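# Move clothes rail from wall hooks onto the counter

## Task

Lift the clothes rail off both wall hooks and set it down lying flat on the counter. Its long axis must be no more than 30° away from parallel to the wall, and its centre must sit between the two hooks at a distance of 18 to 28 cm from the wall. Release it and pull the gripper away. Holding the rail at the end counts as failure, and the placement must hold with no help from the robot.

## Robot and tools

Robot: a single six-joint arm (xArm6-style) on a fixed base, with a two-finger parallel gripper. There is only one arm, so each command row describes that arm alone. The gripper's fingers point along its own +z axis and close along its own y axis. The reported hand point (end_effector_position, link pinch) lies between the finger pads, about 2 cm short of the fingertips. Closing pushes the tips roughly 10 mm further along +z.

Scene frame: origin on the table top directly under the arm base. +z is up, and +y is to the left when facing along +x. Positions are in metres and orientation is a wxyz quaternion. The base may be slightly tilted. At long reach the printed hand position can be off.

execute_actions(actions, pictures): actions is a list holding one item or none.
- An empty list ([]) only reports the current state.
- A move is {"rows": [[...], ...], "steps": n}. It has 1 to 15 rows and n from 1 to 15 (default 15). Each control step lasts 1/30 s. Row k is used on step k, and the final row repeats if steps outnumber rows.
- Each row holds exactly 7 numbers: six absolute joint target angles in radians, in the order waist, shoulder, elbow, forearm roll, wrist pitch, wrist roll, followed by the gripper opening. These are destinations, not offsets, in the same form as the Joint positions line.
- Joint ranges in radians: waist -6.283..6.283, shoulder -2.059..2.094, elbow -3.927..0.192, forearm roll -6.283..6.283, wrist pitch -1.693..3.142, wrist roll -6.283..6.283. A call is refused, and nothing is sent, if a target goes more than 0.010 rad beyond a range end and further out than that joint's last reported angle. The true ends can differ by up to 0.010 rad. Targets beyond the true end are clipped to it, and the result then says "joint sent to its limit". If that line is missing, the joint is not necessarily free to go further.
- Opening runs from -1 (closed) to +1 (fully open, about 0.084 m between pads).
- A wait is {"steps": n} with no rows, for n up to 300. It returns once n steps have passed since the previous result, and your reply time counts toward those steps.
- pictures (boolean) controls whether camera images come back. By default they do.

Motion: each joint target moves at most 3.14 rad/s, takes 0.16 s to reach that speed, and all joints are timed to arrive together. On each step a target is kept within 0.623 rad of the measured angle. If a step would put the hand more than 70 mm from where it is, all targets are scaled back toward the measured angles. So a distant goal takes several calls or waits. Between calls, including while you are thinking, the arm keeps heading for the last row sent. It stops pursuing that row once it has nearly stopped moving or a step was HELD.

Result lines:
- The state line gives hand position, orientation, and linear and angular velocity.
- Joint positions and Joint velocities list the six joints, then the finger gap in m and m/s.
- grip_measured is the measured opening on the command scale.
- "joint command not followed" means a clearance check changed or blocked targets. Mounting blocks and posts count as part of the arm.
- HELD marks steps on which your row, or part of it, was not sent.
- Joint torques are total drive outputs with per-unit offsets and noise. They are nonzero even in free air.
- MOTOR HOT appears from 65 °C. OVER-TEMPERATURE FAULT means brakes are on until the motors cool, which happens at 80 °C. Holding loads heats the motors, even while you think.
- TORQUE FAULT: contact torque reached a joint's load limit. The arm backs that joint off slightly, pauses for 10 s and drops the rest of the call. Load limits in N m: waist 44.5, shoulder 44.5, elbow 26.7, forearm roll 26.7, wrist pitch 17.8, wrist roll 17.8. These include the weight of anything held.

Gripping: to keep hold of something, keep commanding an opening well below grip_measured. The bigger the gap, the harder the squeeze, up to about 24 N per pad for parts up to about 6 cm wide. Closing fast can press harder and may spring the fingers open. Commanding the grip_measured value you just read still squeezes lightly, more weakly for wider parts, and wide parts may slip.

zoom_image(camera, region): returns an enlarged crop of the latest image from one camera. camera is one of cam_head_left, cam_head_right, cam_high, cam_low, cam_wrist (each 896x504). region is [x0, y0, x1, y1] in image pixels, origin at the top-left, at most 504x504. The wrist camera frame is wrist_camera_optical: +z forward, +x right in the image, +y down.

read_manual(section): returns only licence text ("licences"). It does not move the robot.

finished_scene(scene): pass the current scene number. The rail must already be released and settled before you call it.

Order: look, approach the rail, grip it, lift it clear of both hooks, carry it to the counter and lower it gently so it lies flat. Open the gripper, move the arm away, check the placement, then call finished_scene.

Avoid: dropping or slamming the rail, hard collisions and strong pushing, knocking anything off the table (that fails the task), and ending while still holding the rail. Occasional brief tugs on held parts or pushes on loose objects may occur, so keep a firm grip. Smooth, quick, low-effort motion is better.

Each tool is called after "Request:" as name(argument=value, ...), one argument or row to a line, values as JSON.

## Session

Request:
execute_actions(
  actions=[],
)

Scene clock: 0.00 s of 4700.00 s.
end_effector_position=(+0.0682, -0.3741, +0.1546) grip_measured=+1.00 end_effector_quat_wxyz=(+0.630, +0.727, +0.025, -0.273) end_effector_velocity=(-0.000, +0.000, +0.000) end_effector_angular_velocity=(-0.000, -0.000, -0.000)
Joint positions: [-0.511  0.656 -0.591 -1.891  1.56   2.017  0.084]
Joint velocities: [ 0. -0.  0.  0.  0.  0.  0.]
Joint torques (N m, as the arm reports them, + toward a larger angle): no reading
Motor temperatures (°C, as the motors report them): [31 28 35 34 34 34]

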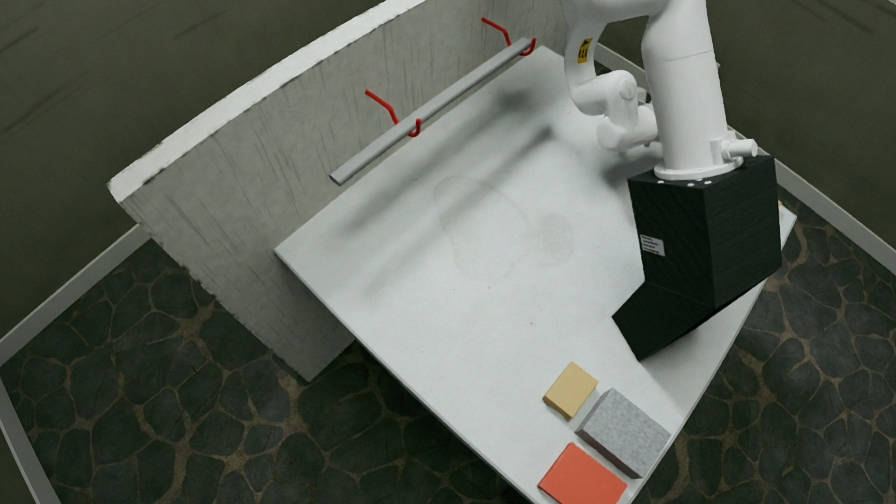

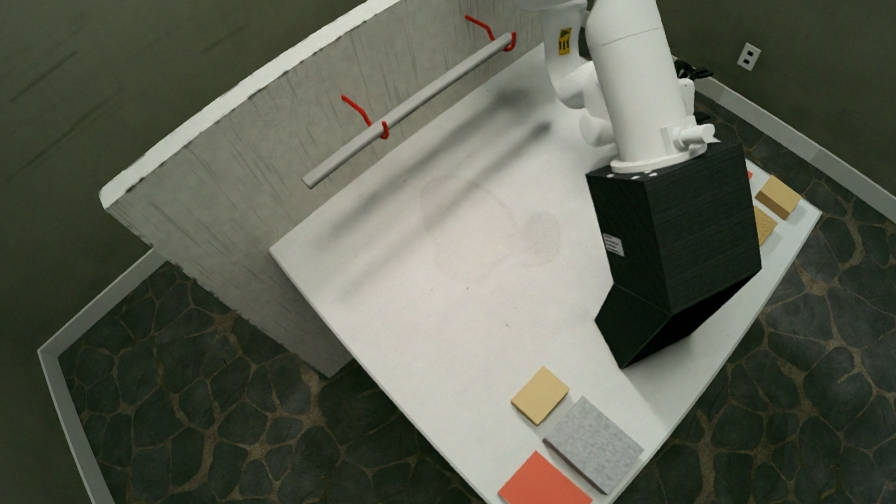

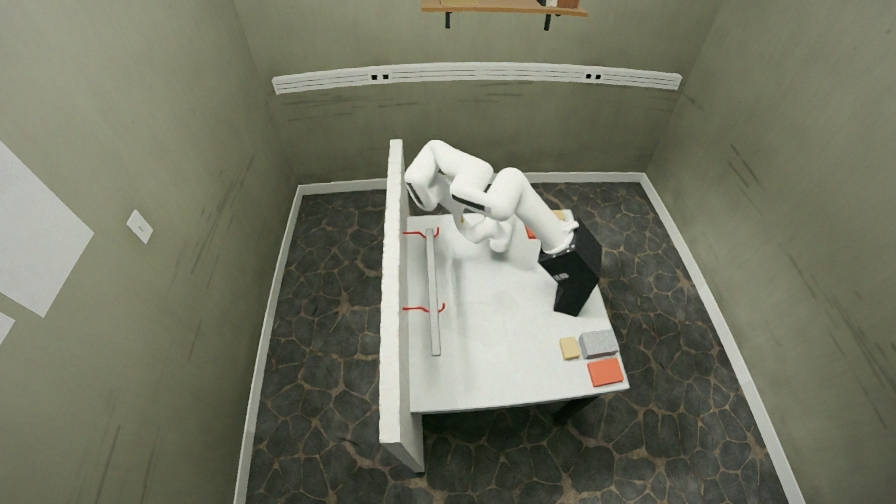

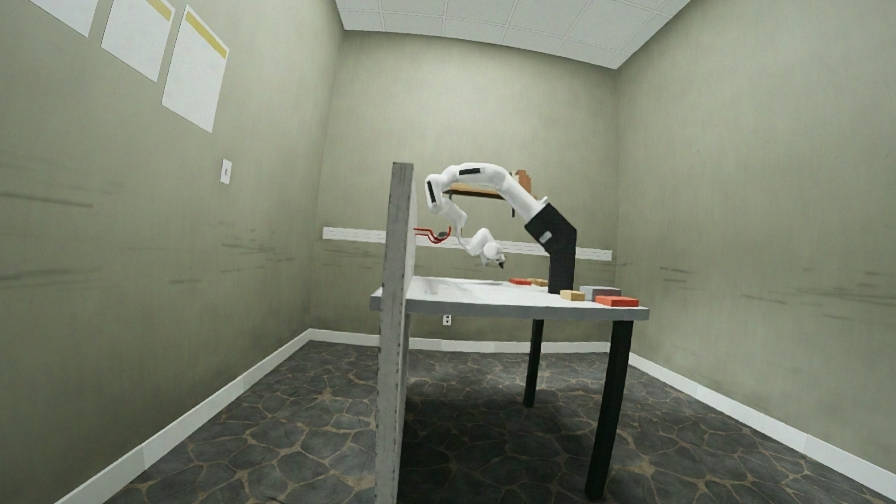

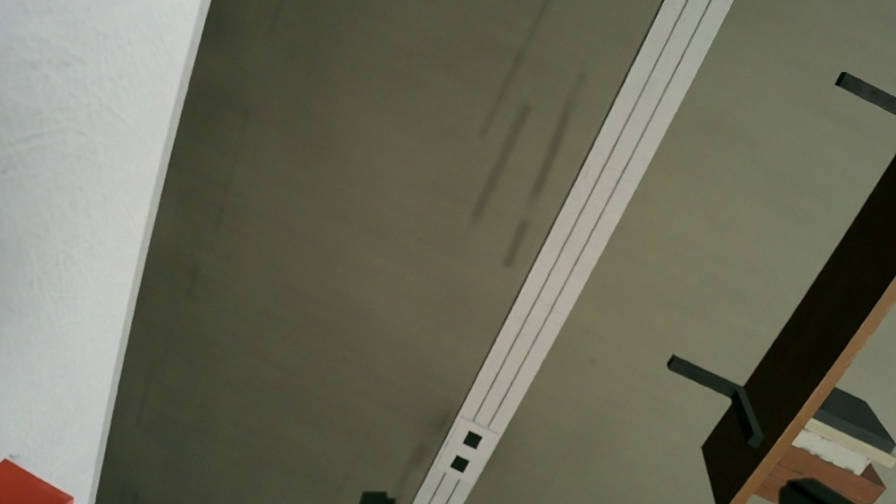

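Request:
execute_actions(
  actions=[
    {"rows":[[-0.5,0.1,-0.33,-1.89,1.3,2.3,0.3]],"steps":15},
  ],
  pictures=false,
)

Request:
execute_actions(
  actions=[
    {"rows":[[-0.3,0.1,-0.33,-1.0,0.3,2.9,0.3]],"steps":15},
  ],
  pictures=false,
)

Request:
execute_actions(
  actions=[
    {"rows":[[0.0,0.12,-0.34,0.4,0.0,3.5,0.3]],"steps":15},
  ],
  pictures=false,
)

Request:
execute_actions(
  actions=[
    {"rows":[[0.4,0.17,-0.355,1.57,-0.06,3.99,0.3]],"steps":15},
  ],
)

Scene clock: 5.53 s of 4700.00 s.
end_effector_position=(+0.1339, -0.3665, +0.2067) grip_measured=+0.29 end_effector_quat_wxyz=(+0.619, +0.748, -0.213, -0.110) end_effector_velocity=(-0.010, +0.010, -0.001) end_effector_angular_velocity=(+0.018, -0.025, -0.030)
Joint positions: [-0.5    0.103 -0.331 -1.89   1.302  2.298  0.056]
Joint velocities: [-0.002 -0.011  0.025  0.    -0.033  0.033 -0.   ]
Joint torques (N m, as the arm reports them, + toward a larger angle): [ -1.95 -16.46   7.13   0.84   1.08   0.  ]
Motor temperatures (°C, as the motors report them): [31 28 35 34 34 34]
Steps of this call (steps 1 to 90: nothing new was sent; then 2.03 s passed at rest; steps 91 to 105: all 15 steps of this action). Readings (joint positions):
91: [-0.511 0.655 -0.591 -1.891 1.559 2.017]
92: [-0.511 0.649 -0.588 -1.891 1.555 2.022]
94: [-0.510 0.591 -0.557 -1.890 1.525 2.054]
98: [-0.504 0.292 -0.424 -1.890 1.392 2.201]
105: the state above

Scene clock: 6.03 s of 4700.00 s.
end_effector_position=(+0.1006, -0.1765, +0.1375) grip_measured=+0.29 end_effector_quat_wxyz=(-0.474, -0.572, +0.649, +0.166) end_effector_velocity=(+0.126, +0.439, -0.173) end_effector_angular_velocity=(-0.194, -1.062, -2.037)
Joint positions: [-0.359  0.102 -0.33  -1.306  0.68   2.723  0.056]
Joint velocities: [ 0.241 -0.008 -0.002  1.254 -1.559  0.724 -0.   ]
Joint torques (N m, as the arm reports them, + toward a larger angle): [ -0.12 -16.43   8.66   0.24   0.48   0.05]
Motor temperatures (°C, as the motors report them): [31 28 35 34 34 34]
Steps of this call (steps 1 to 15: all 15 steps of this action). Readings (joint positions):
1: [-0.500 0.103 -0.330 -1.889 1.300 2.299]
2: [-0.498 0.103 -0.330 -1.882 1.292 2.308]
4: [-0.479 0.103 -0.332 -1.820 1.230 2.368]
8: [-0.421 0.104 -0.330 -1.622 1.033 2.534]
15: the state above

Scene clock: 6.53 s of 4700.00 s.
end_effector_position=(+0.2256, -0.0041, +0.0802) grip_measured=+0.29 end_effector_quat_wxyz=(-0.320, -0.003, +0.940, +0.119) end_effector_velocity=(+0.280, +0.088, -0.096) end_effector_angular_velocity=(-1.792, +0.023, -3.314)
Joint positions: [-0.061  0.117 -0.339 -0.427  0.106  3.363  0.056]
Joint velocities: [ 0.535  0.024 -0.028  3.007 -0.903  1.166 -0.   ]
Joint torques (N m, as the arm reports them, + toward a larger angle): [ -0.08 -17.56   8.38   0.37   0.34  -0.44]
Motor temperatures (°C, as the motors report them): [31 28 35 34 34 34]
Steps of this call (steps 1 to 15: all 15 steps of this action). Readings (joint positions):
1: [-0.351 0.102 -0.330 -1.264 0.628 2.747]
2: [-0.340 0.102 -0.330 -1.223 0.581 2.777]
4: [-0.297 0.104 -0.332 -1.145 0.505 2.856]
8: [-0.207 0.109 -0.334 -0.960 0.357 3.037]
15: the state above

Scene clock: 7.03 s of 4700.00 s.
end_effector_position=(+0.2382, +0.0527, +0.0891) grip_measured=+0.29 end_effector_quat_wxyz=(-0.299, +0.678, +0.667, -0.078) end_effector_velocity=(-0.171, -0.166, +0.044) end_effector_angular_velocity=(-1.664, +1.018, -2.410)
Joint positions: [ 0.387  0.168 -0.354  0.957 -0.057  3.973  0.056]
Joint velocities: [ 0.138  0.018 -0.004  3.035 -0.042  0.201 -0.   ]
Joint torques (N m, as the arm reports them, + toward a larger angle): [  3.67 -16.05   6.5    0.3    0.05  -0.28]
Motor temperatures (°C, as the motors report them): [31 28 35 34 34 34]
Steps of this call (steps 1 to 15: all 15 steps of this action). Readings (joint positions):
1: [-0.044 0.117 -0.339 -0.326 0.078 3.399]
2: [-0.028 0.118 -0.340 -0.230 0.056 3.434]
4: [0.031 0.124 -0.343 -0.080 0.024 3.536]
8: [0.241 0.150 -0.350 0.246 -0.022 3.790]
15: the state above

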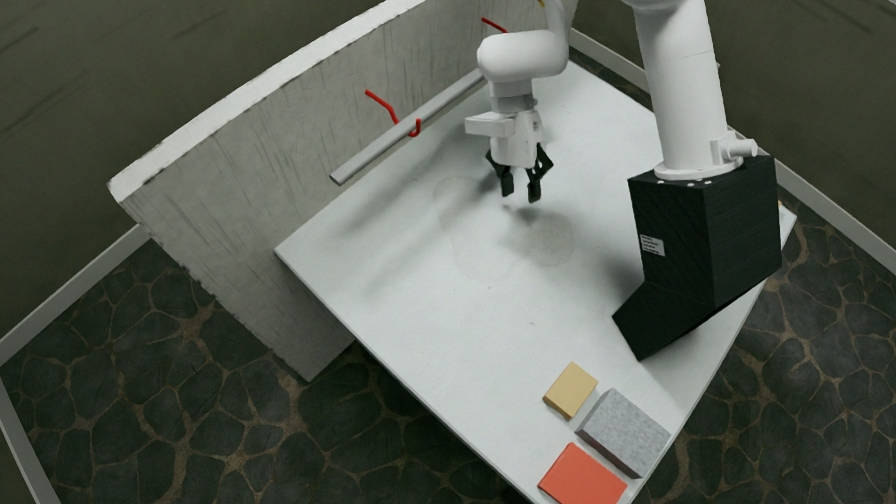

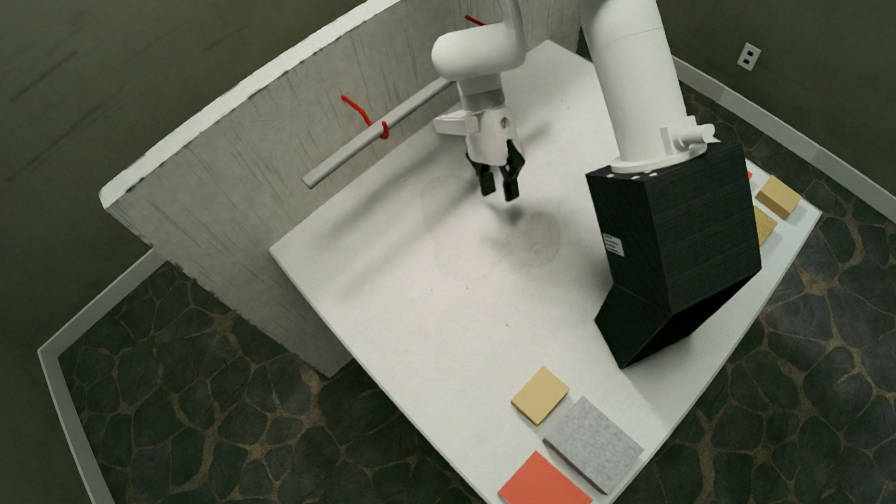

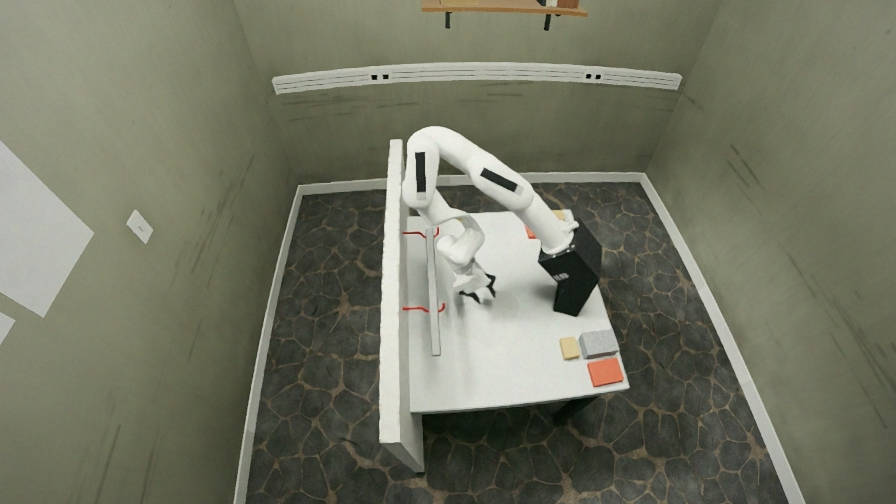

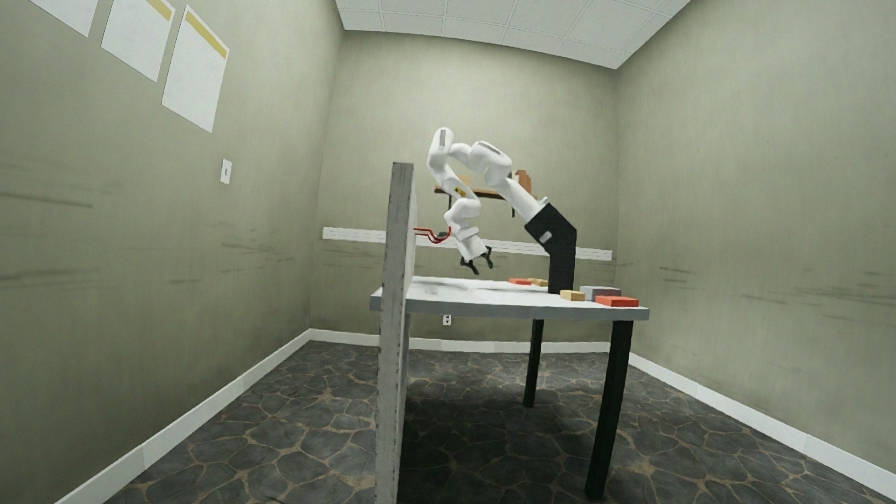

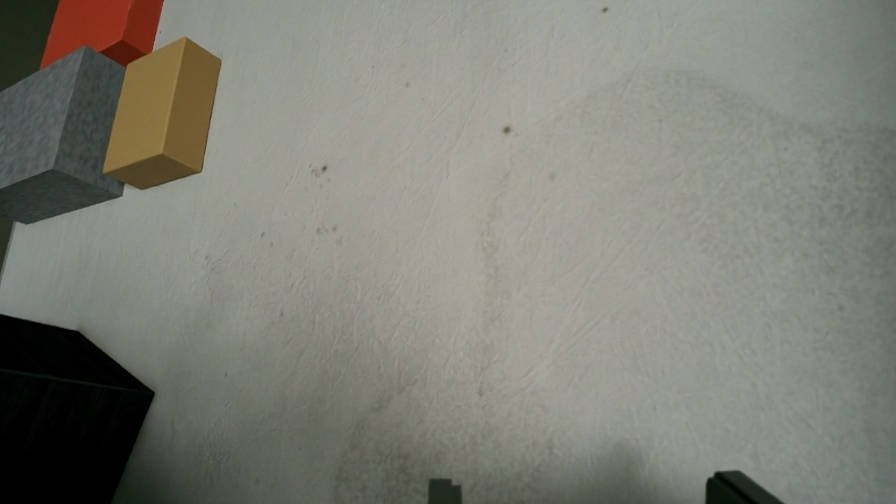

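Request:
execute_actions(
  actions=[
    {"rows":[[0.4,0.17,-0.355,1.57,-0.06,3.99,0.3]],"steps":8},
  ],
  pictures=false,
)

Request:
execute_actions(
  actions=[
    {"rows":[[0.8,0.19,-0.375,1.585,-0.44,4.03,0.3]],"steps":10},
  ],
  pictures=false,
)

Request:
execute_actions(
  actions=[
    {"rows":[[1.185,0.211,-0.396,1.598,-0.818,4.076,0.3]],"steps":15},
  ],
)

Scene clock: 9.00 s of 4700.00 s.
end_effector_position=(+0.1963, +0.0263, +0.1064) grip_measured=+0.29 end_effector_quat_wxyz=(-0.260, +0.844, +0.433, -0.182) end_effector_velocity=(+0.000, +0.000, -0.000) end_effector_angular_velocity=(+0.000, -0.000, +0.000)
Joint positions: [ 0.4    0.17  -0.355  1.57  -0.06   3.99   0.056]
Joint velocities: [ 0. -0. -0.  0. -0. -0. -0.]
Joint torques (N m, as the arm reports them, + toward a larger angle): [  4.53 -15.33   6.83   0.68  -0.33  -0.17]
Motor temperatures (°C, as the motors report them): [31 28 35 34 34 34]
Steps of this call (steps 1 to 30: the robot went on to your last target; steps 31 to 51: nothing new was sent; steps 52 to 59: all 8 steps of this action). Readings (joint positions):
52: [0.400 0.170 -0.355 1.570 -0.060 3.990]
53: [0.400 0.170 -0.355 1.570 -0.060 3.990]
55: [0.400 0.170 -0.355 1.570 -0.060 3.990]
59: the state above

Scene clock: 9.33 s of 4700.00 s.
end_effector_position=(+0.2530, +0.0614, +0.1299) grip_measured=+0.29 end_effector_quat_wxyz=(-0.144, +0.781, +0.595, -0.126) end_effector_velocity=(+0.063, +0.037, +0.047) end_effector_angular_velocity=(-0.076, -0.340, +0.352)
Joint positions: [ 0.784  0.188 -0.377  1.584 -0.417  4.028  0.056]
Joint velocities: [ 0.421  0.021  0.002  0.02  -0.427  0.045 -0.   ]
Joint torques (N m, as the arm reports them, + toward a larger angle): [ -1.77 -13.84   5.2    0.79  -0.29  -0.25]
Motor temperatures (°C, as the motors report them): [31 28 35 34 34 34]
Steps of this call (steps 1 to 10: all 10 steps of this action). Readings (joint positions):
1: [0.400 0.170 -0.355 1.570 -0.061 3.990]
2: [0.407 0.170 -0.355 1.570 -0.068 3.991]
4: [0.466 0.174 -0.357 1.573 -0.129 3.997]
8: [0.723 0.186 -0.374 1.582 -0.363 4.022]
10: the state above

Scene clock: 9.83 s of 4700.00 s.
end_effector_position=(+0.3210, +0.1167, +0.1971) grip_measured=+0.29 end_effector_quat_wxyz=(-0.000, +0.707, +0.707, -0.001) end_effector_velocity=(+0.004, -0.003, +0.004) end_effector_angular_velocity=(-0.017, -0.026, +0.008)
Joint positions: [ 1.182  0.211 -0.395  1.598 -0.816  4.076  0.056]
Joint velocities: [ 0.012  0.004  0.004  0.002 -0.033  0.005 -0.   ]
Joint torques (N m, as the arm reports them, + toward a larger angle): [  7.33 -13.22  -4.04   0.35  -1.1   -0.15]
Motor temperatures (°C, as the motors report them): [31 28 35 34 34 34]
Steps of this call (steps 1 to 15: all 15 steps of this action). Readings (joint positions):
1: [0.794 0.189 -0.376 1.584 -0.428 4.029]
2: [0.804 0.190 -0.375 1.585 -0.442 4.030]
4: [0.865 0.194 -0.376 1.588 -0.508 4.038]
8: [1.080 0.205 -0.392 1.594 -0.713 4.063]
15: the state above

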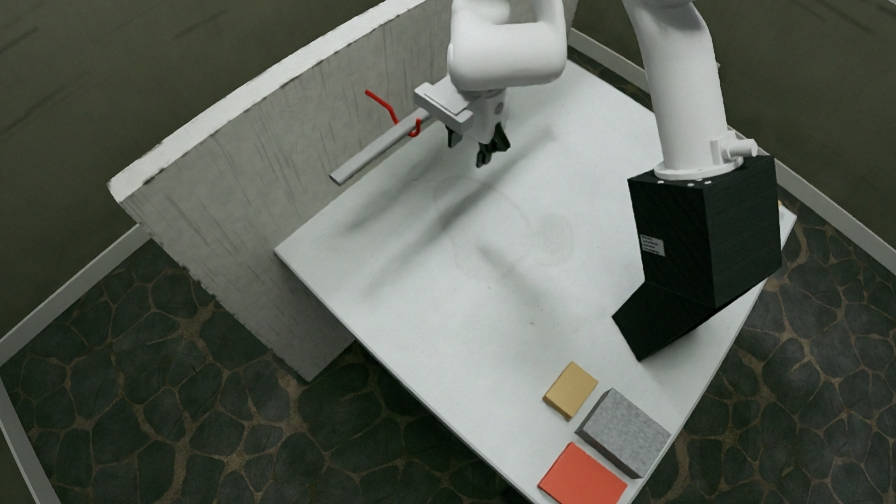

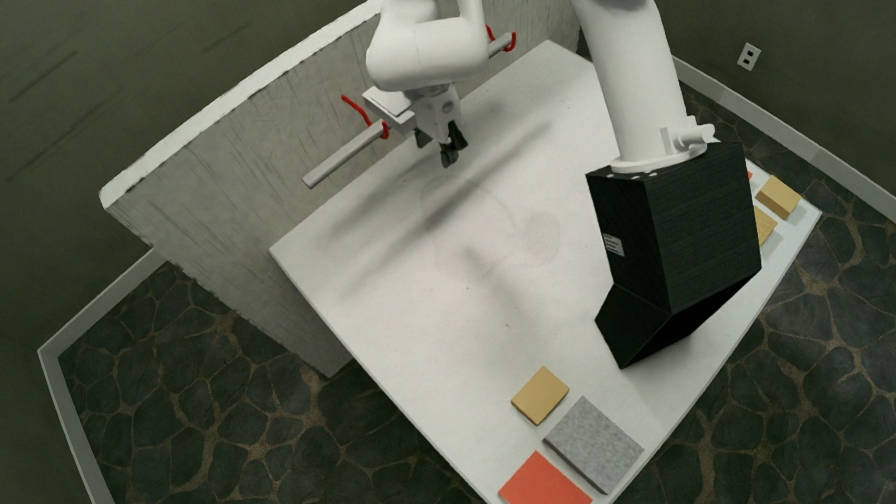

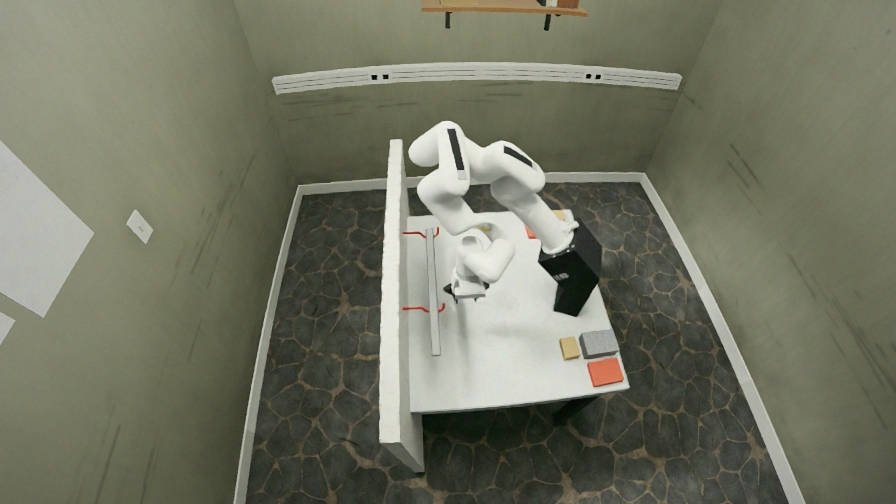

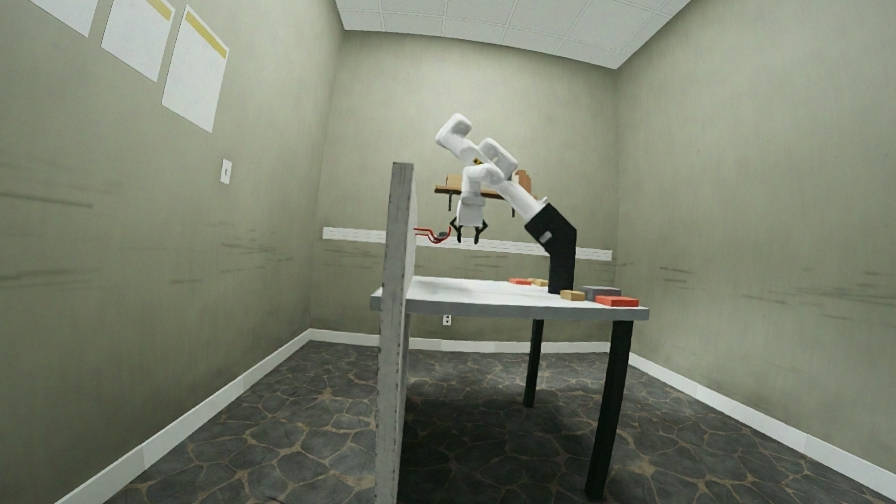

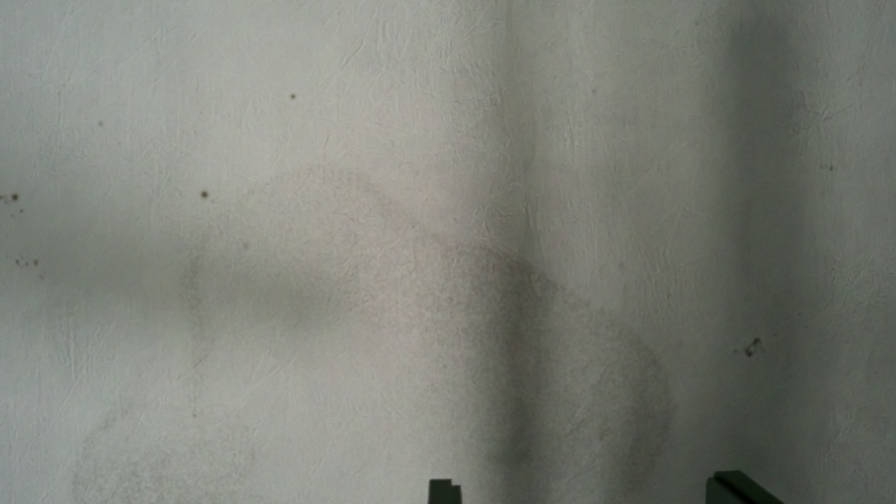

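Request:
execute_actions(
  actions=[
    {"rows":[[1.12,0.02,-0.52,1.84,-0.845,3.66,0.6]],"steps":12},
  ],
  pictures=false,
)

Request:
execute_actions(
  actions=[
    {"rows":[[1.03,-0.09,-0.665,1.975,-0.883,3.31,0.6]],"steps":15},
  ],
)

Scene clock: 11.20 s of 4700.00 s.
end_effector_position=(+0.3763, +0.1015, +0.2310) grip_measured=+0.59 end_effector_quat_wxyz=(+0.001, +0.715, +0.699, -0.003) end_effector_velocity=(-0.021, -0.018, -0.003) end_effector_angular_velocity=(-0.040, +0.059, +0.083)
Joint positions: [ 1.121  0.021 -0.52   1.836 -0.845  3.667  0.069]
Joint velocities: [-0.012 -0.01   0.023  0.074  0.002 -0.131  0.   ]
Joint torques (N m, as the arm reports them, + toward a larger angle): [  7.47 -12.25  -6.53  -0.15  -1.11   0.05]
Motor temperatures (°C, as the motors report them): [31 28 35 34 35 34]
Steps of this call (steps 1 to 15: the robot went on to your last target; steps 16 to 29: nothing new was sent; steps 30 to 41: all 12 steps of this action). Readings (joint positions):
30: [1.185 0.211 -0.396 1.598 -0.818 4.075]
31: [1.184 0.208 -0.398 1.603 -0.818 4.067]
33: [1.175 0.181 -0.414 1.639 -0.822 4.004]
37: [1.133 0.057 -0.498 1.789 -0.840 3.748]
41: the state above

Scene clock: 11.70 s of 4700.00 s.
end_effector_position=(+0.4312, +0.0826, +0.2550) grip_measured=+0.59 end_effector_quat_wxyz=(+0.005, +0.707, +0.707, -0.002) end_effector_velocity=(+0.001, +0.001, +0.001) end_effector_angular_velocity=(+0.001, +0.001, +0.007)
Joint positions: [ 1.03  -0.089 -0.663  1.975 -0.883  3.311  0.069]
Joint velocities: [ 0.     0.001 -0.005  0.005 -0.001 -0.013  0.   ]
Joint torques (N m, as the arm reports them, + toward a larger angle): [  6.99 -15.47  -9.11   0.23  -1.06  -0.15]
Motor temperatures (°C, as the motors report them): [31 28 35 34 35 34]
Steps of this call (steps 1 to 15: all 15 steps of this action). Readings (joint positions):
1: [1.120 0.021 -0.519 1.838 -0.845 3.663]
2: [1.119 0.019 -0.521 1.842 -0.846 3.654]
4: [1.103 0.002 -0.544 1.867 -0.852 3.589]
8: [1.043 -0.074 -0.646 1.953 -0.877 3.366]
15: the state above

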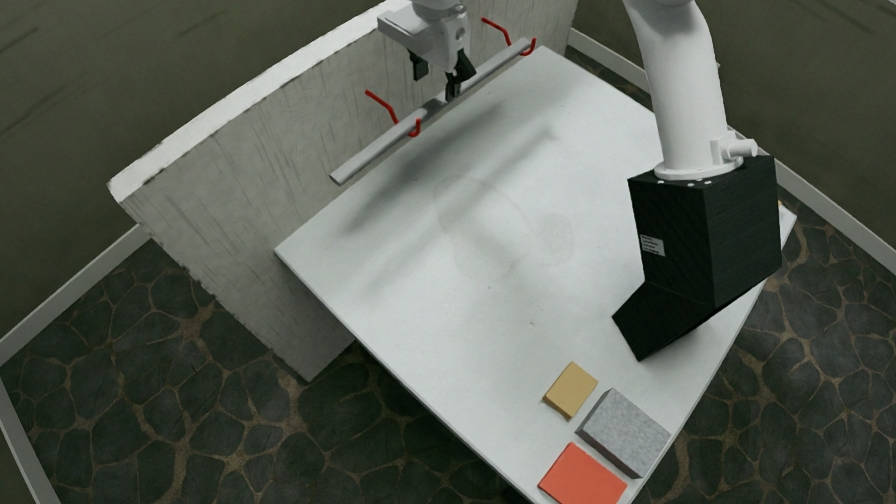

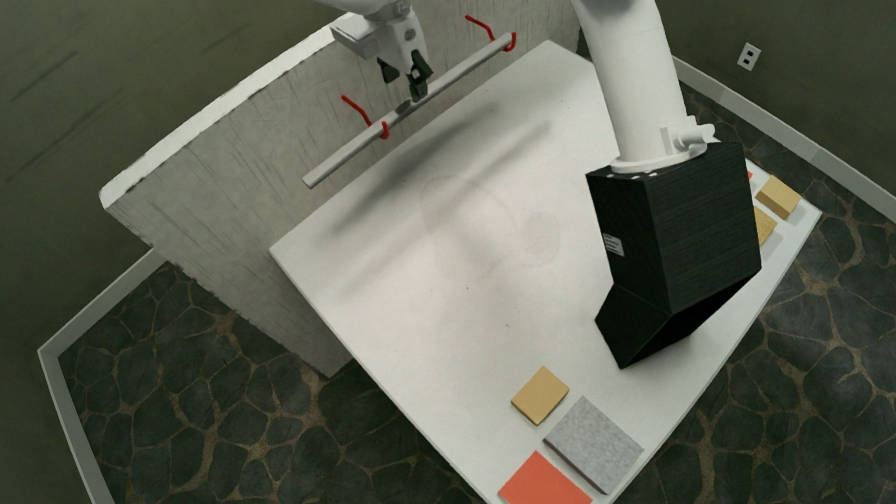

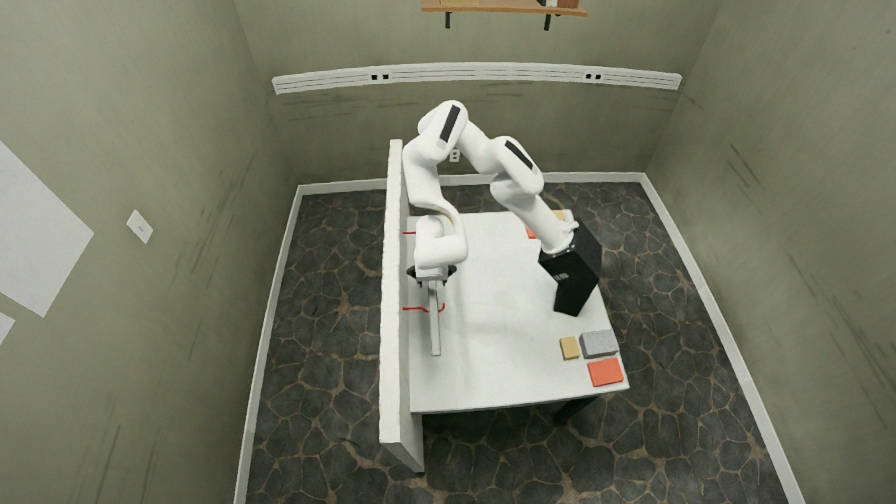

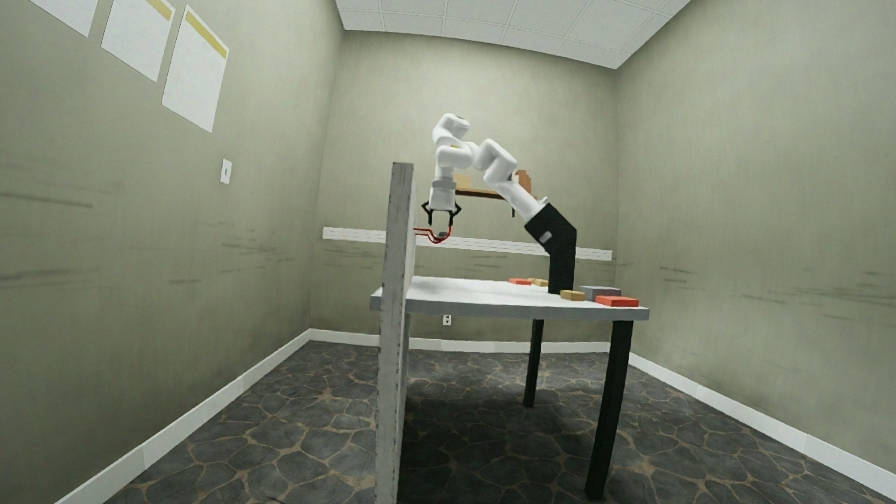

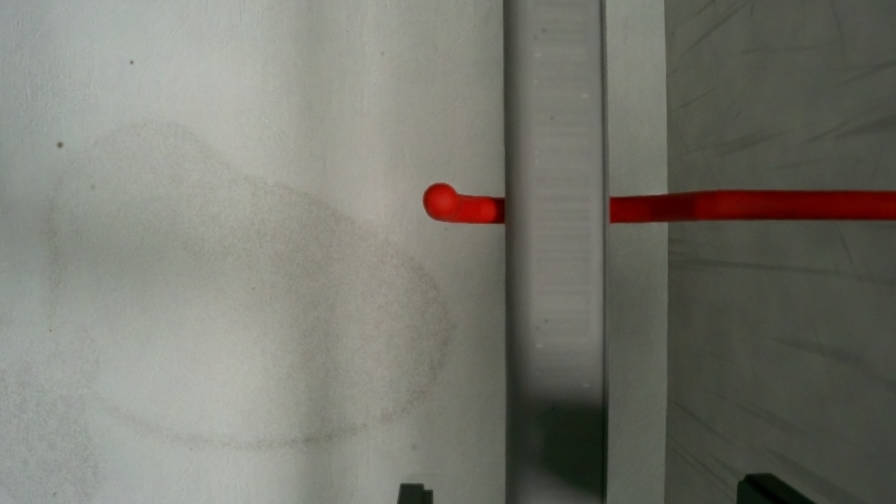

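Request:
execute_actions(
  actions=[
    {"rows":[[0.94,0.037,-0.65,1.785,-0.793,3.49,0.7]],"steps":12},
  ],
  pictures=false,
)

Request:
execute_actions(
  actions=[
    {"rows":[[0.878,0.10,-0.655,1.69,-0.745,3.55,0.7]],"steps":12},
  ],
)

Scene clock: 14.37 s of 4700.00 s.
end_effector_position=(+0.4333, +0.0854, +0.2045) grip_measured=+0.70 end_effector_quat_wxyz=(+0.011, +0.712, +0.702, +0.002) end_effector_velocity=(+0.011, +0.006, +0.003) end_effector_angular_velocity=(+0.021, -0.022, -0.019)
Joint positions: [ 0.94   0.036 -0.65   1.786 -0.794  3.489  0.073]
Joint velocities: [ 0.002 -0.008 -0.012 -0.017  0.006  0.019  0.   ]
Joint torques (N m, as the arm reports them, + toward a larger angle): [  7.53 -16.72  -6.09   0.43  -1.15  -0.11]
Motor temperatures (°C, as the motors report them): [31 28 35 34 35 34]
Steps of this call (steps 1 to 15: the robot went on to your last target; steps 16 to 68: nothing new was sent; steps 69 to 80: all 12 steps of this action). Readings (joint positions):
69: [1.030 -0.090 -0.665 1.974 -0.883 3.311]
70: [1.027 -0.086 -0.665 1.967 -0.879 3.318]
72: [1.000 -0.049 -0.662 1.907 -0.851 3.375]
76: [0.944 0.033 -0.648 1.798 -0.799 3.477]
80: the state above

Scene clock: 14.77 s of 4700.00 s.
end_effector_position=(+0.4336, +0.0835, +0.1764) grip_measured=+0.70 end_effector_quat_wxyz=(+0.007, +0.710, +0.705, -0.000) end_effector_velocity=(+0.002, +0.002, +0.000) end_effector_angular_velocity=(+0.005, -0.004, -0.000)
Joint positions: [ 0.879  0.099 -0.655  1.691 -0.745  3.55   0.073]
Joint velocities: [ 0.    -0.    -0.002 -0.006  0.003  0.004  0.   ]
Joint torques (N m, as the arm reports them, + toward a larger angle): [  7.85 -17.84  -5.25   0.1   -1.1   -0.15]
Motor temperatures (°C, as the motors report them): [31 28 35 34 35 34]
Steps of this call (steps 1 to 12: all 12 steps of this action). Readings (joint positions):
1: [0.940 0.036 -0.651 1.785 -0.793 3.490]
2: [0.936 0.040 -0.651 1.778 -0.789 3.495]
4: [0.908 0.069 -0.655 1.734 -0.767 3.522]
8: [0.879 0.099 -0.654 1.694 -0.747 3.547]
12: the state above

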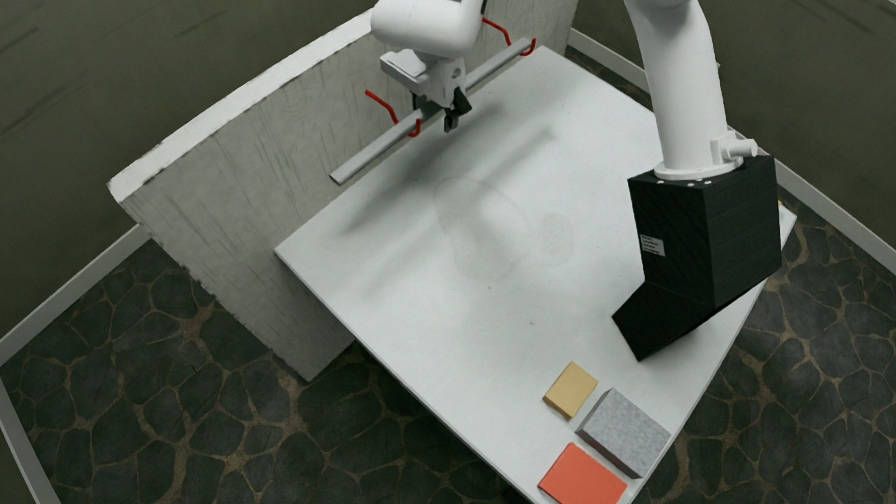

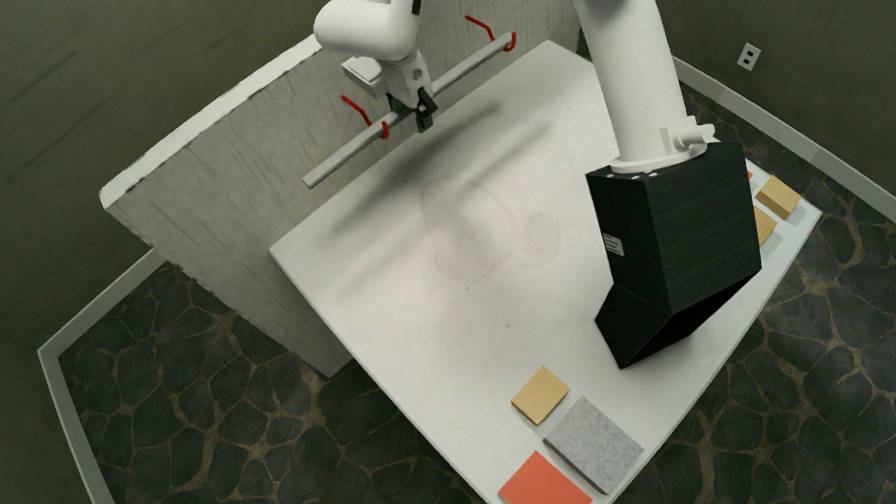

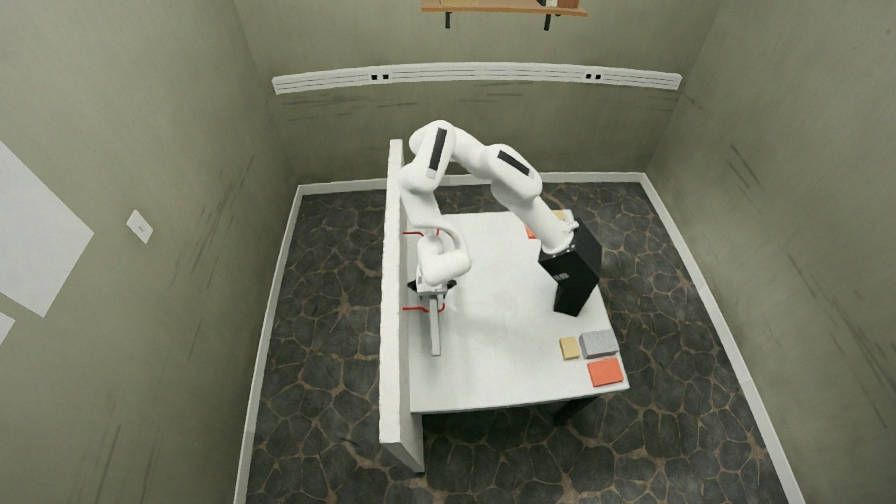

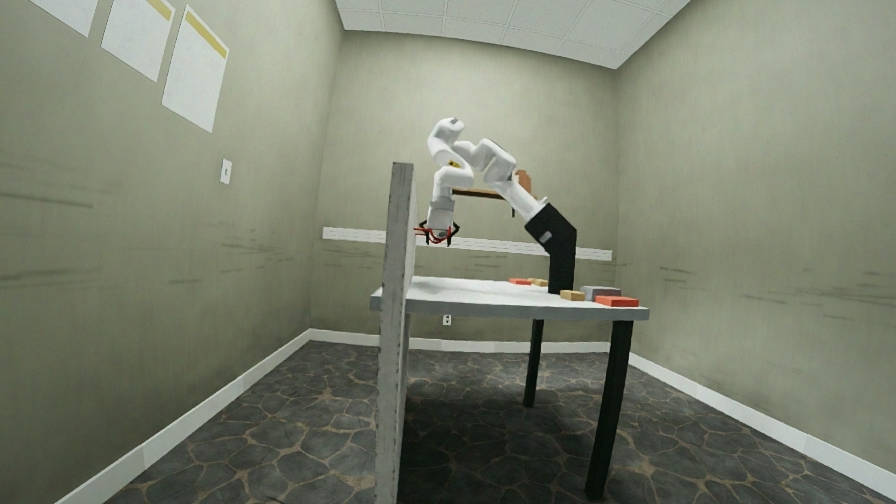

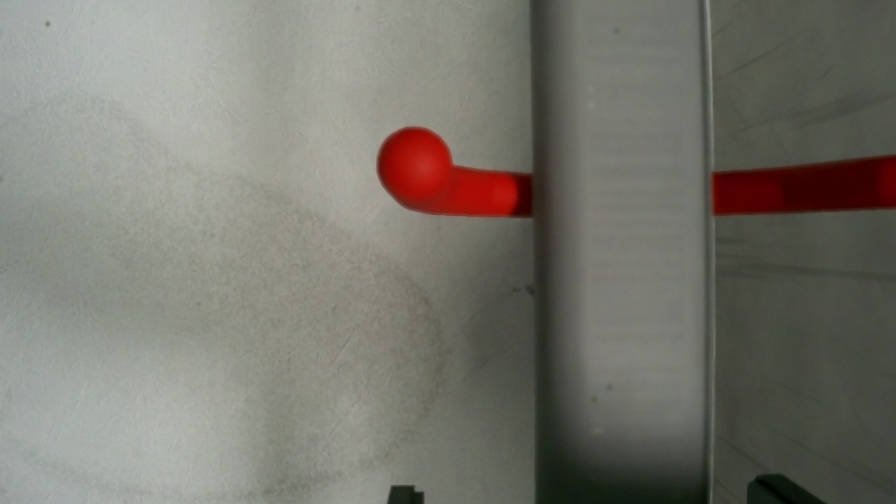

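Request:
execute_actions(
  actions=[
    {"rows":[[0.918,0.059,-0.652,1.752,-0.776,3.511,0.5],[0.918,0.059,-0.652,1.752,-0.776,3.511,0.5],[0.918,0.059,-0.652,1.752,-0.776,3.511,0.5],[0.918,0.059,-0.652,1.752,-0.776,3.511,0.5],[0.918,0.059,-0.652,1.752,-0.776,3.511,0.4],[0.918,0.059,-0.652,1.752,-0.776,3.511,0.3],[0.918,0.059,-0.652,1.752,-0.776,3.511,0.2],[0.918,0.059,-0.652,1.752,-0.776,3.511,0.1],[0.918,0.059,-0.652,1.752,-0.776,3.511,0.0],[0.918,0.059,-0.652,1.752,-0.776,3.511,-0.1],[0.918,0.059,-0.652,1.752,-0.776,3.511,-0.2],[0.918,0.059,-0.652,1.752,-0.776,3.511,-0.3],[0.918,0.059,-0.652,1.752,-0.776,3.511,-0.4],[0.918,0.059,-0.652,1.752,-0.776,3.511,-0.5],[0.918,0.059,-0.652,1.752,-0.776,3.511,-0.6]],"steps":15},
  ],
)

Scene clock: 17.00 s of 4700.00 s.
end_effector_position=(+0.4333, +0.0847, +0.1942) grip_measured=-0.34 end_effector_quat_wxyz=(+0.010, +0.711, +0.703, +0.001) end_effector_velocity=(+0.004, +0.001, +0.002) end_effector_angular_velocity=(+0.002, -0.006, -0.005)
Joint positions: [ 0.918  0.059 -0.651  1.752 -0.776  3.511  0.029]
Joint velocities: [ 0.001 -0.003 -0.006  0.    -0.003 -0.001 -0.   ]
Joint torques (N m, as the arm reports them, + toward a larger angle): [  7.52 -17.24  -6.91  -0.06  -1.19   0.02]
Motor temperatures (°C, as the motors report them): [31 28 35 34 35 34]
Steps of this call (steps 1 to 15: the robot went on to your last target; steps 16 to 52: nothing new was sent; steps 53 to 67: all 15 steps of this action). Readings (joint positions):
53: [0.878 0.100 -0.655 1.691 -0.745 3.550]
54: [0.882 0.096 -0.654 1.698 -0.749 3.545]
56: [0.902 0.075 -0.652 1.728 -0.764 3.526]
60: [0.917 0.059 -0.653 1.750 -0.775 3.513]
67: the state above

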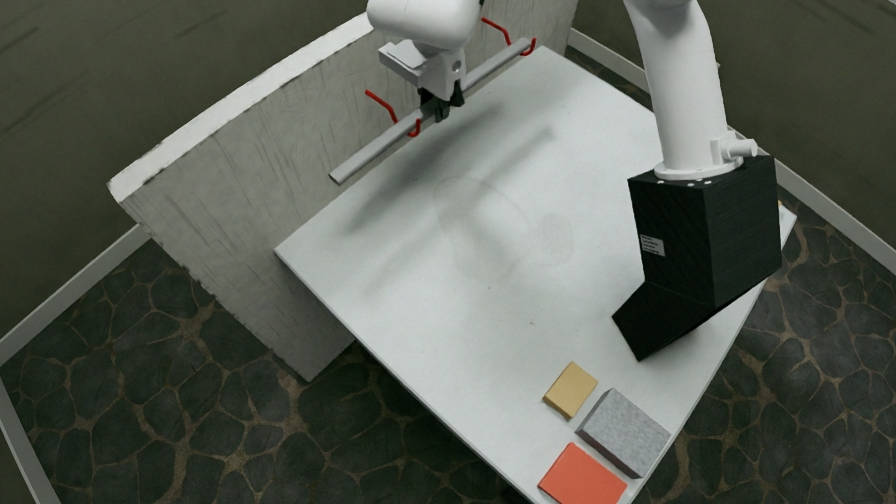

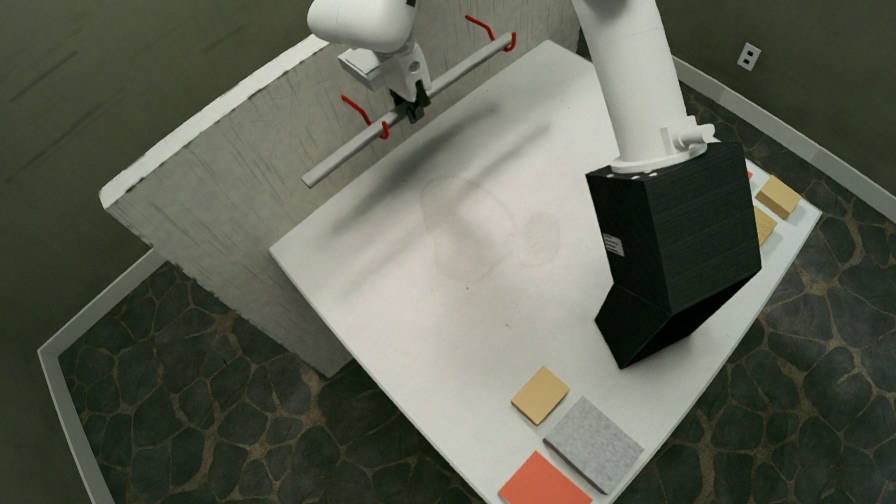

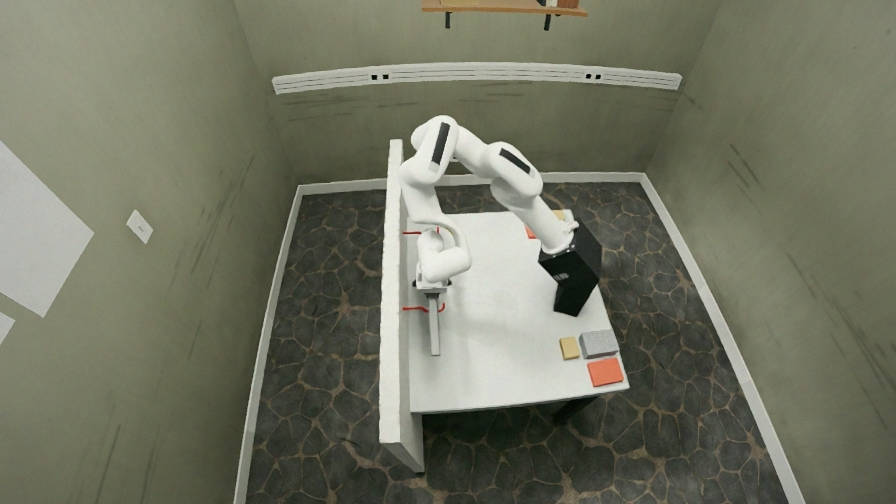

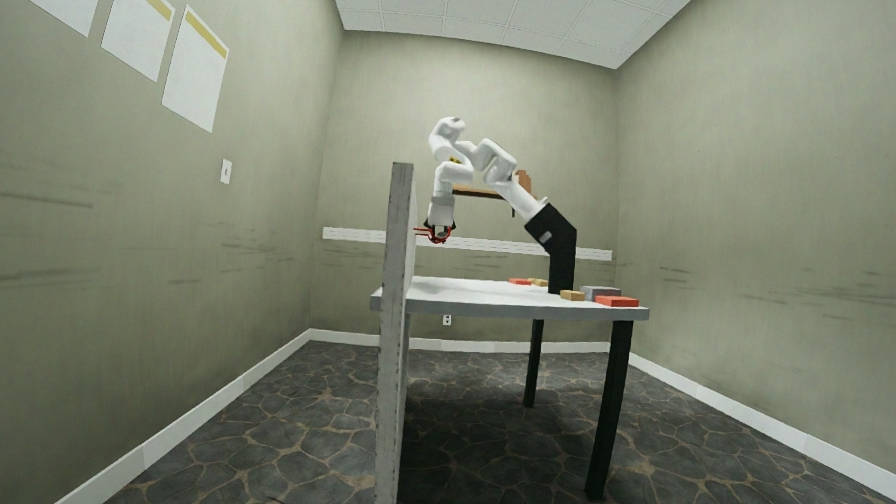

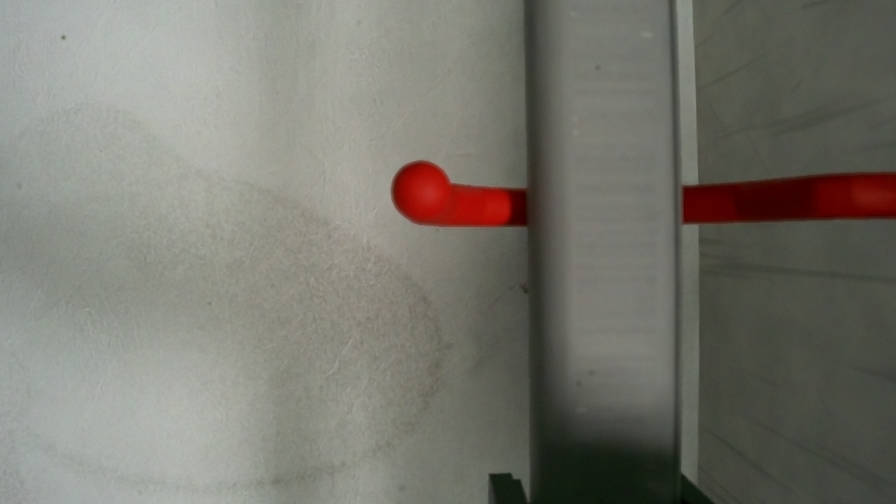

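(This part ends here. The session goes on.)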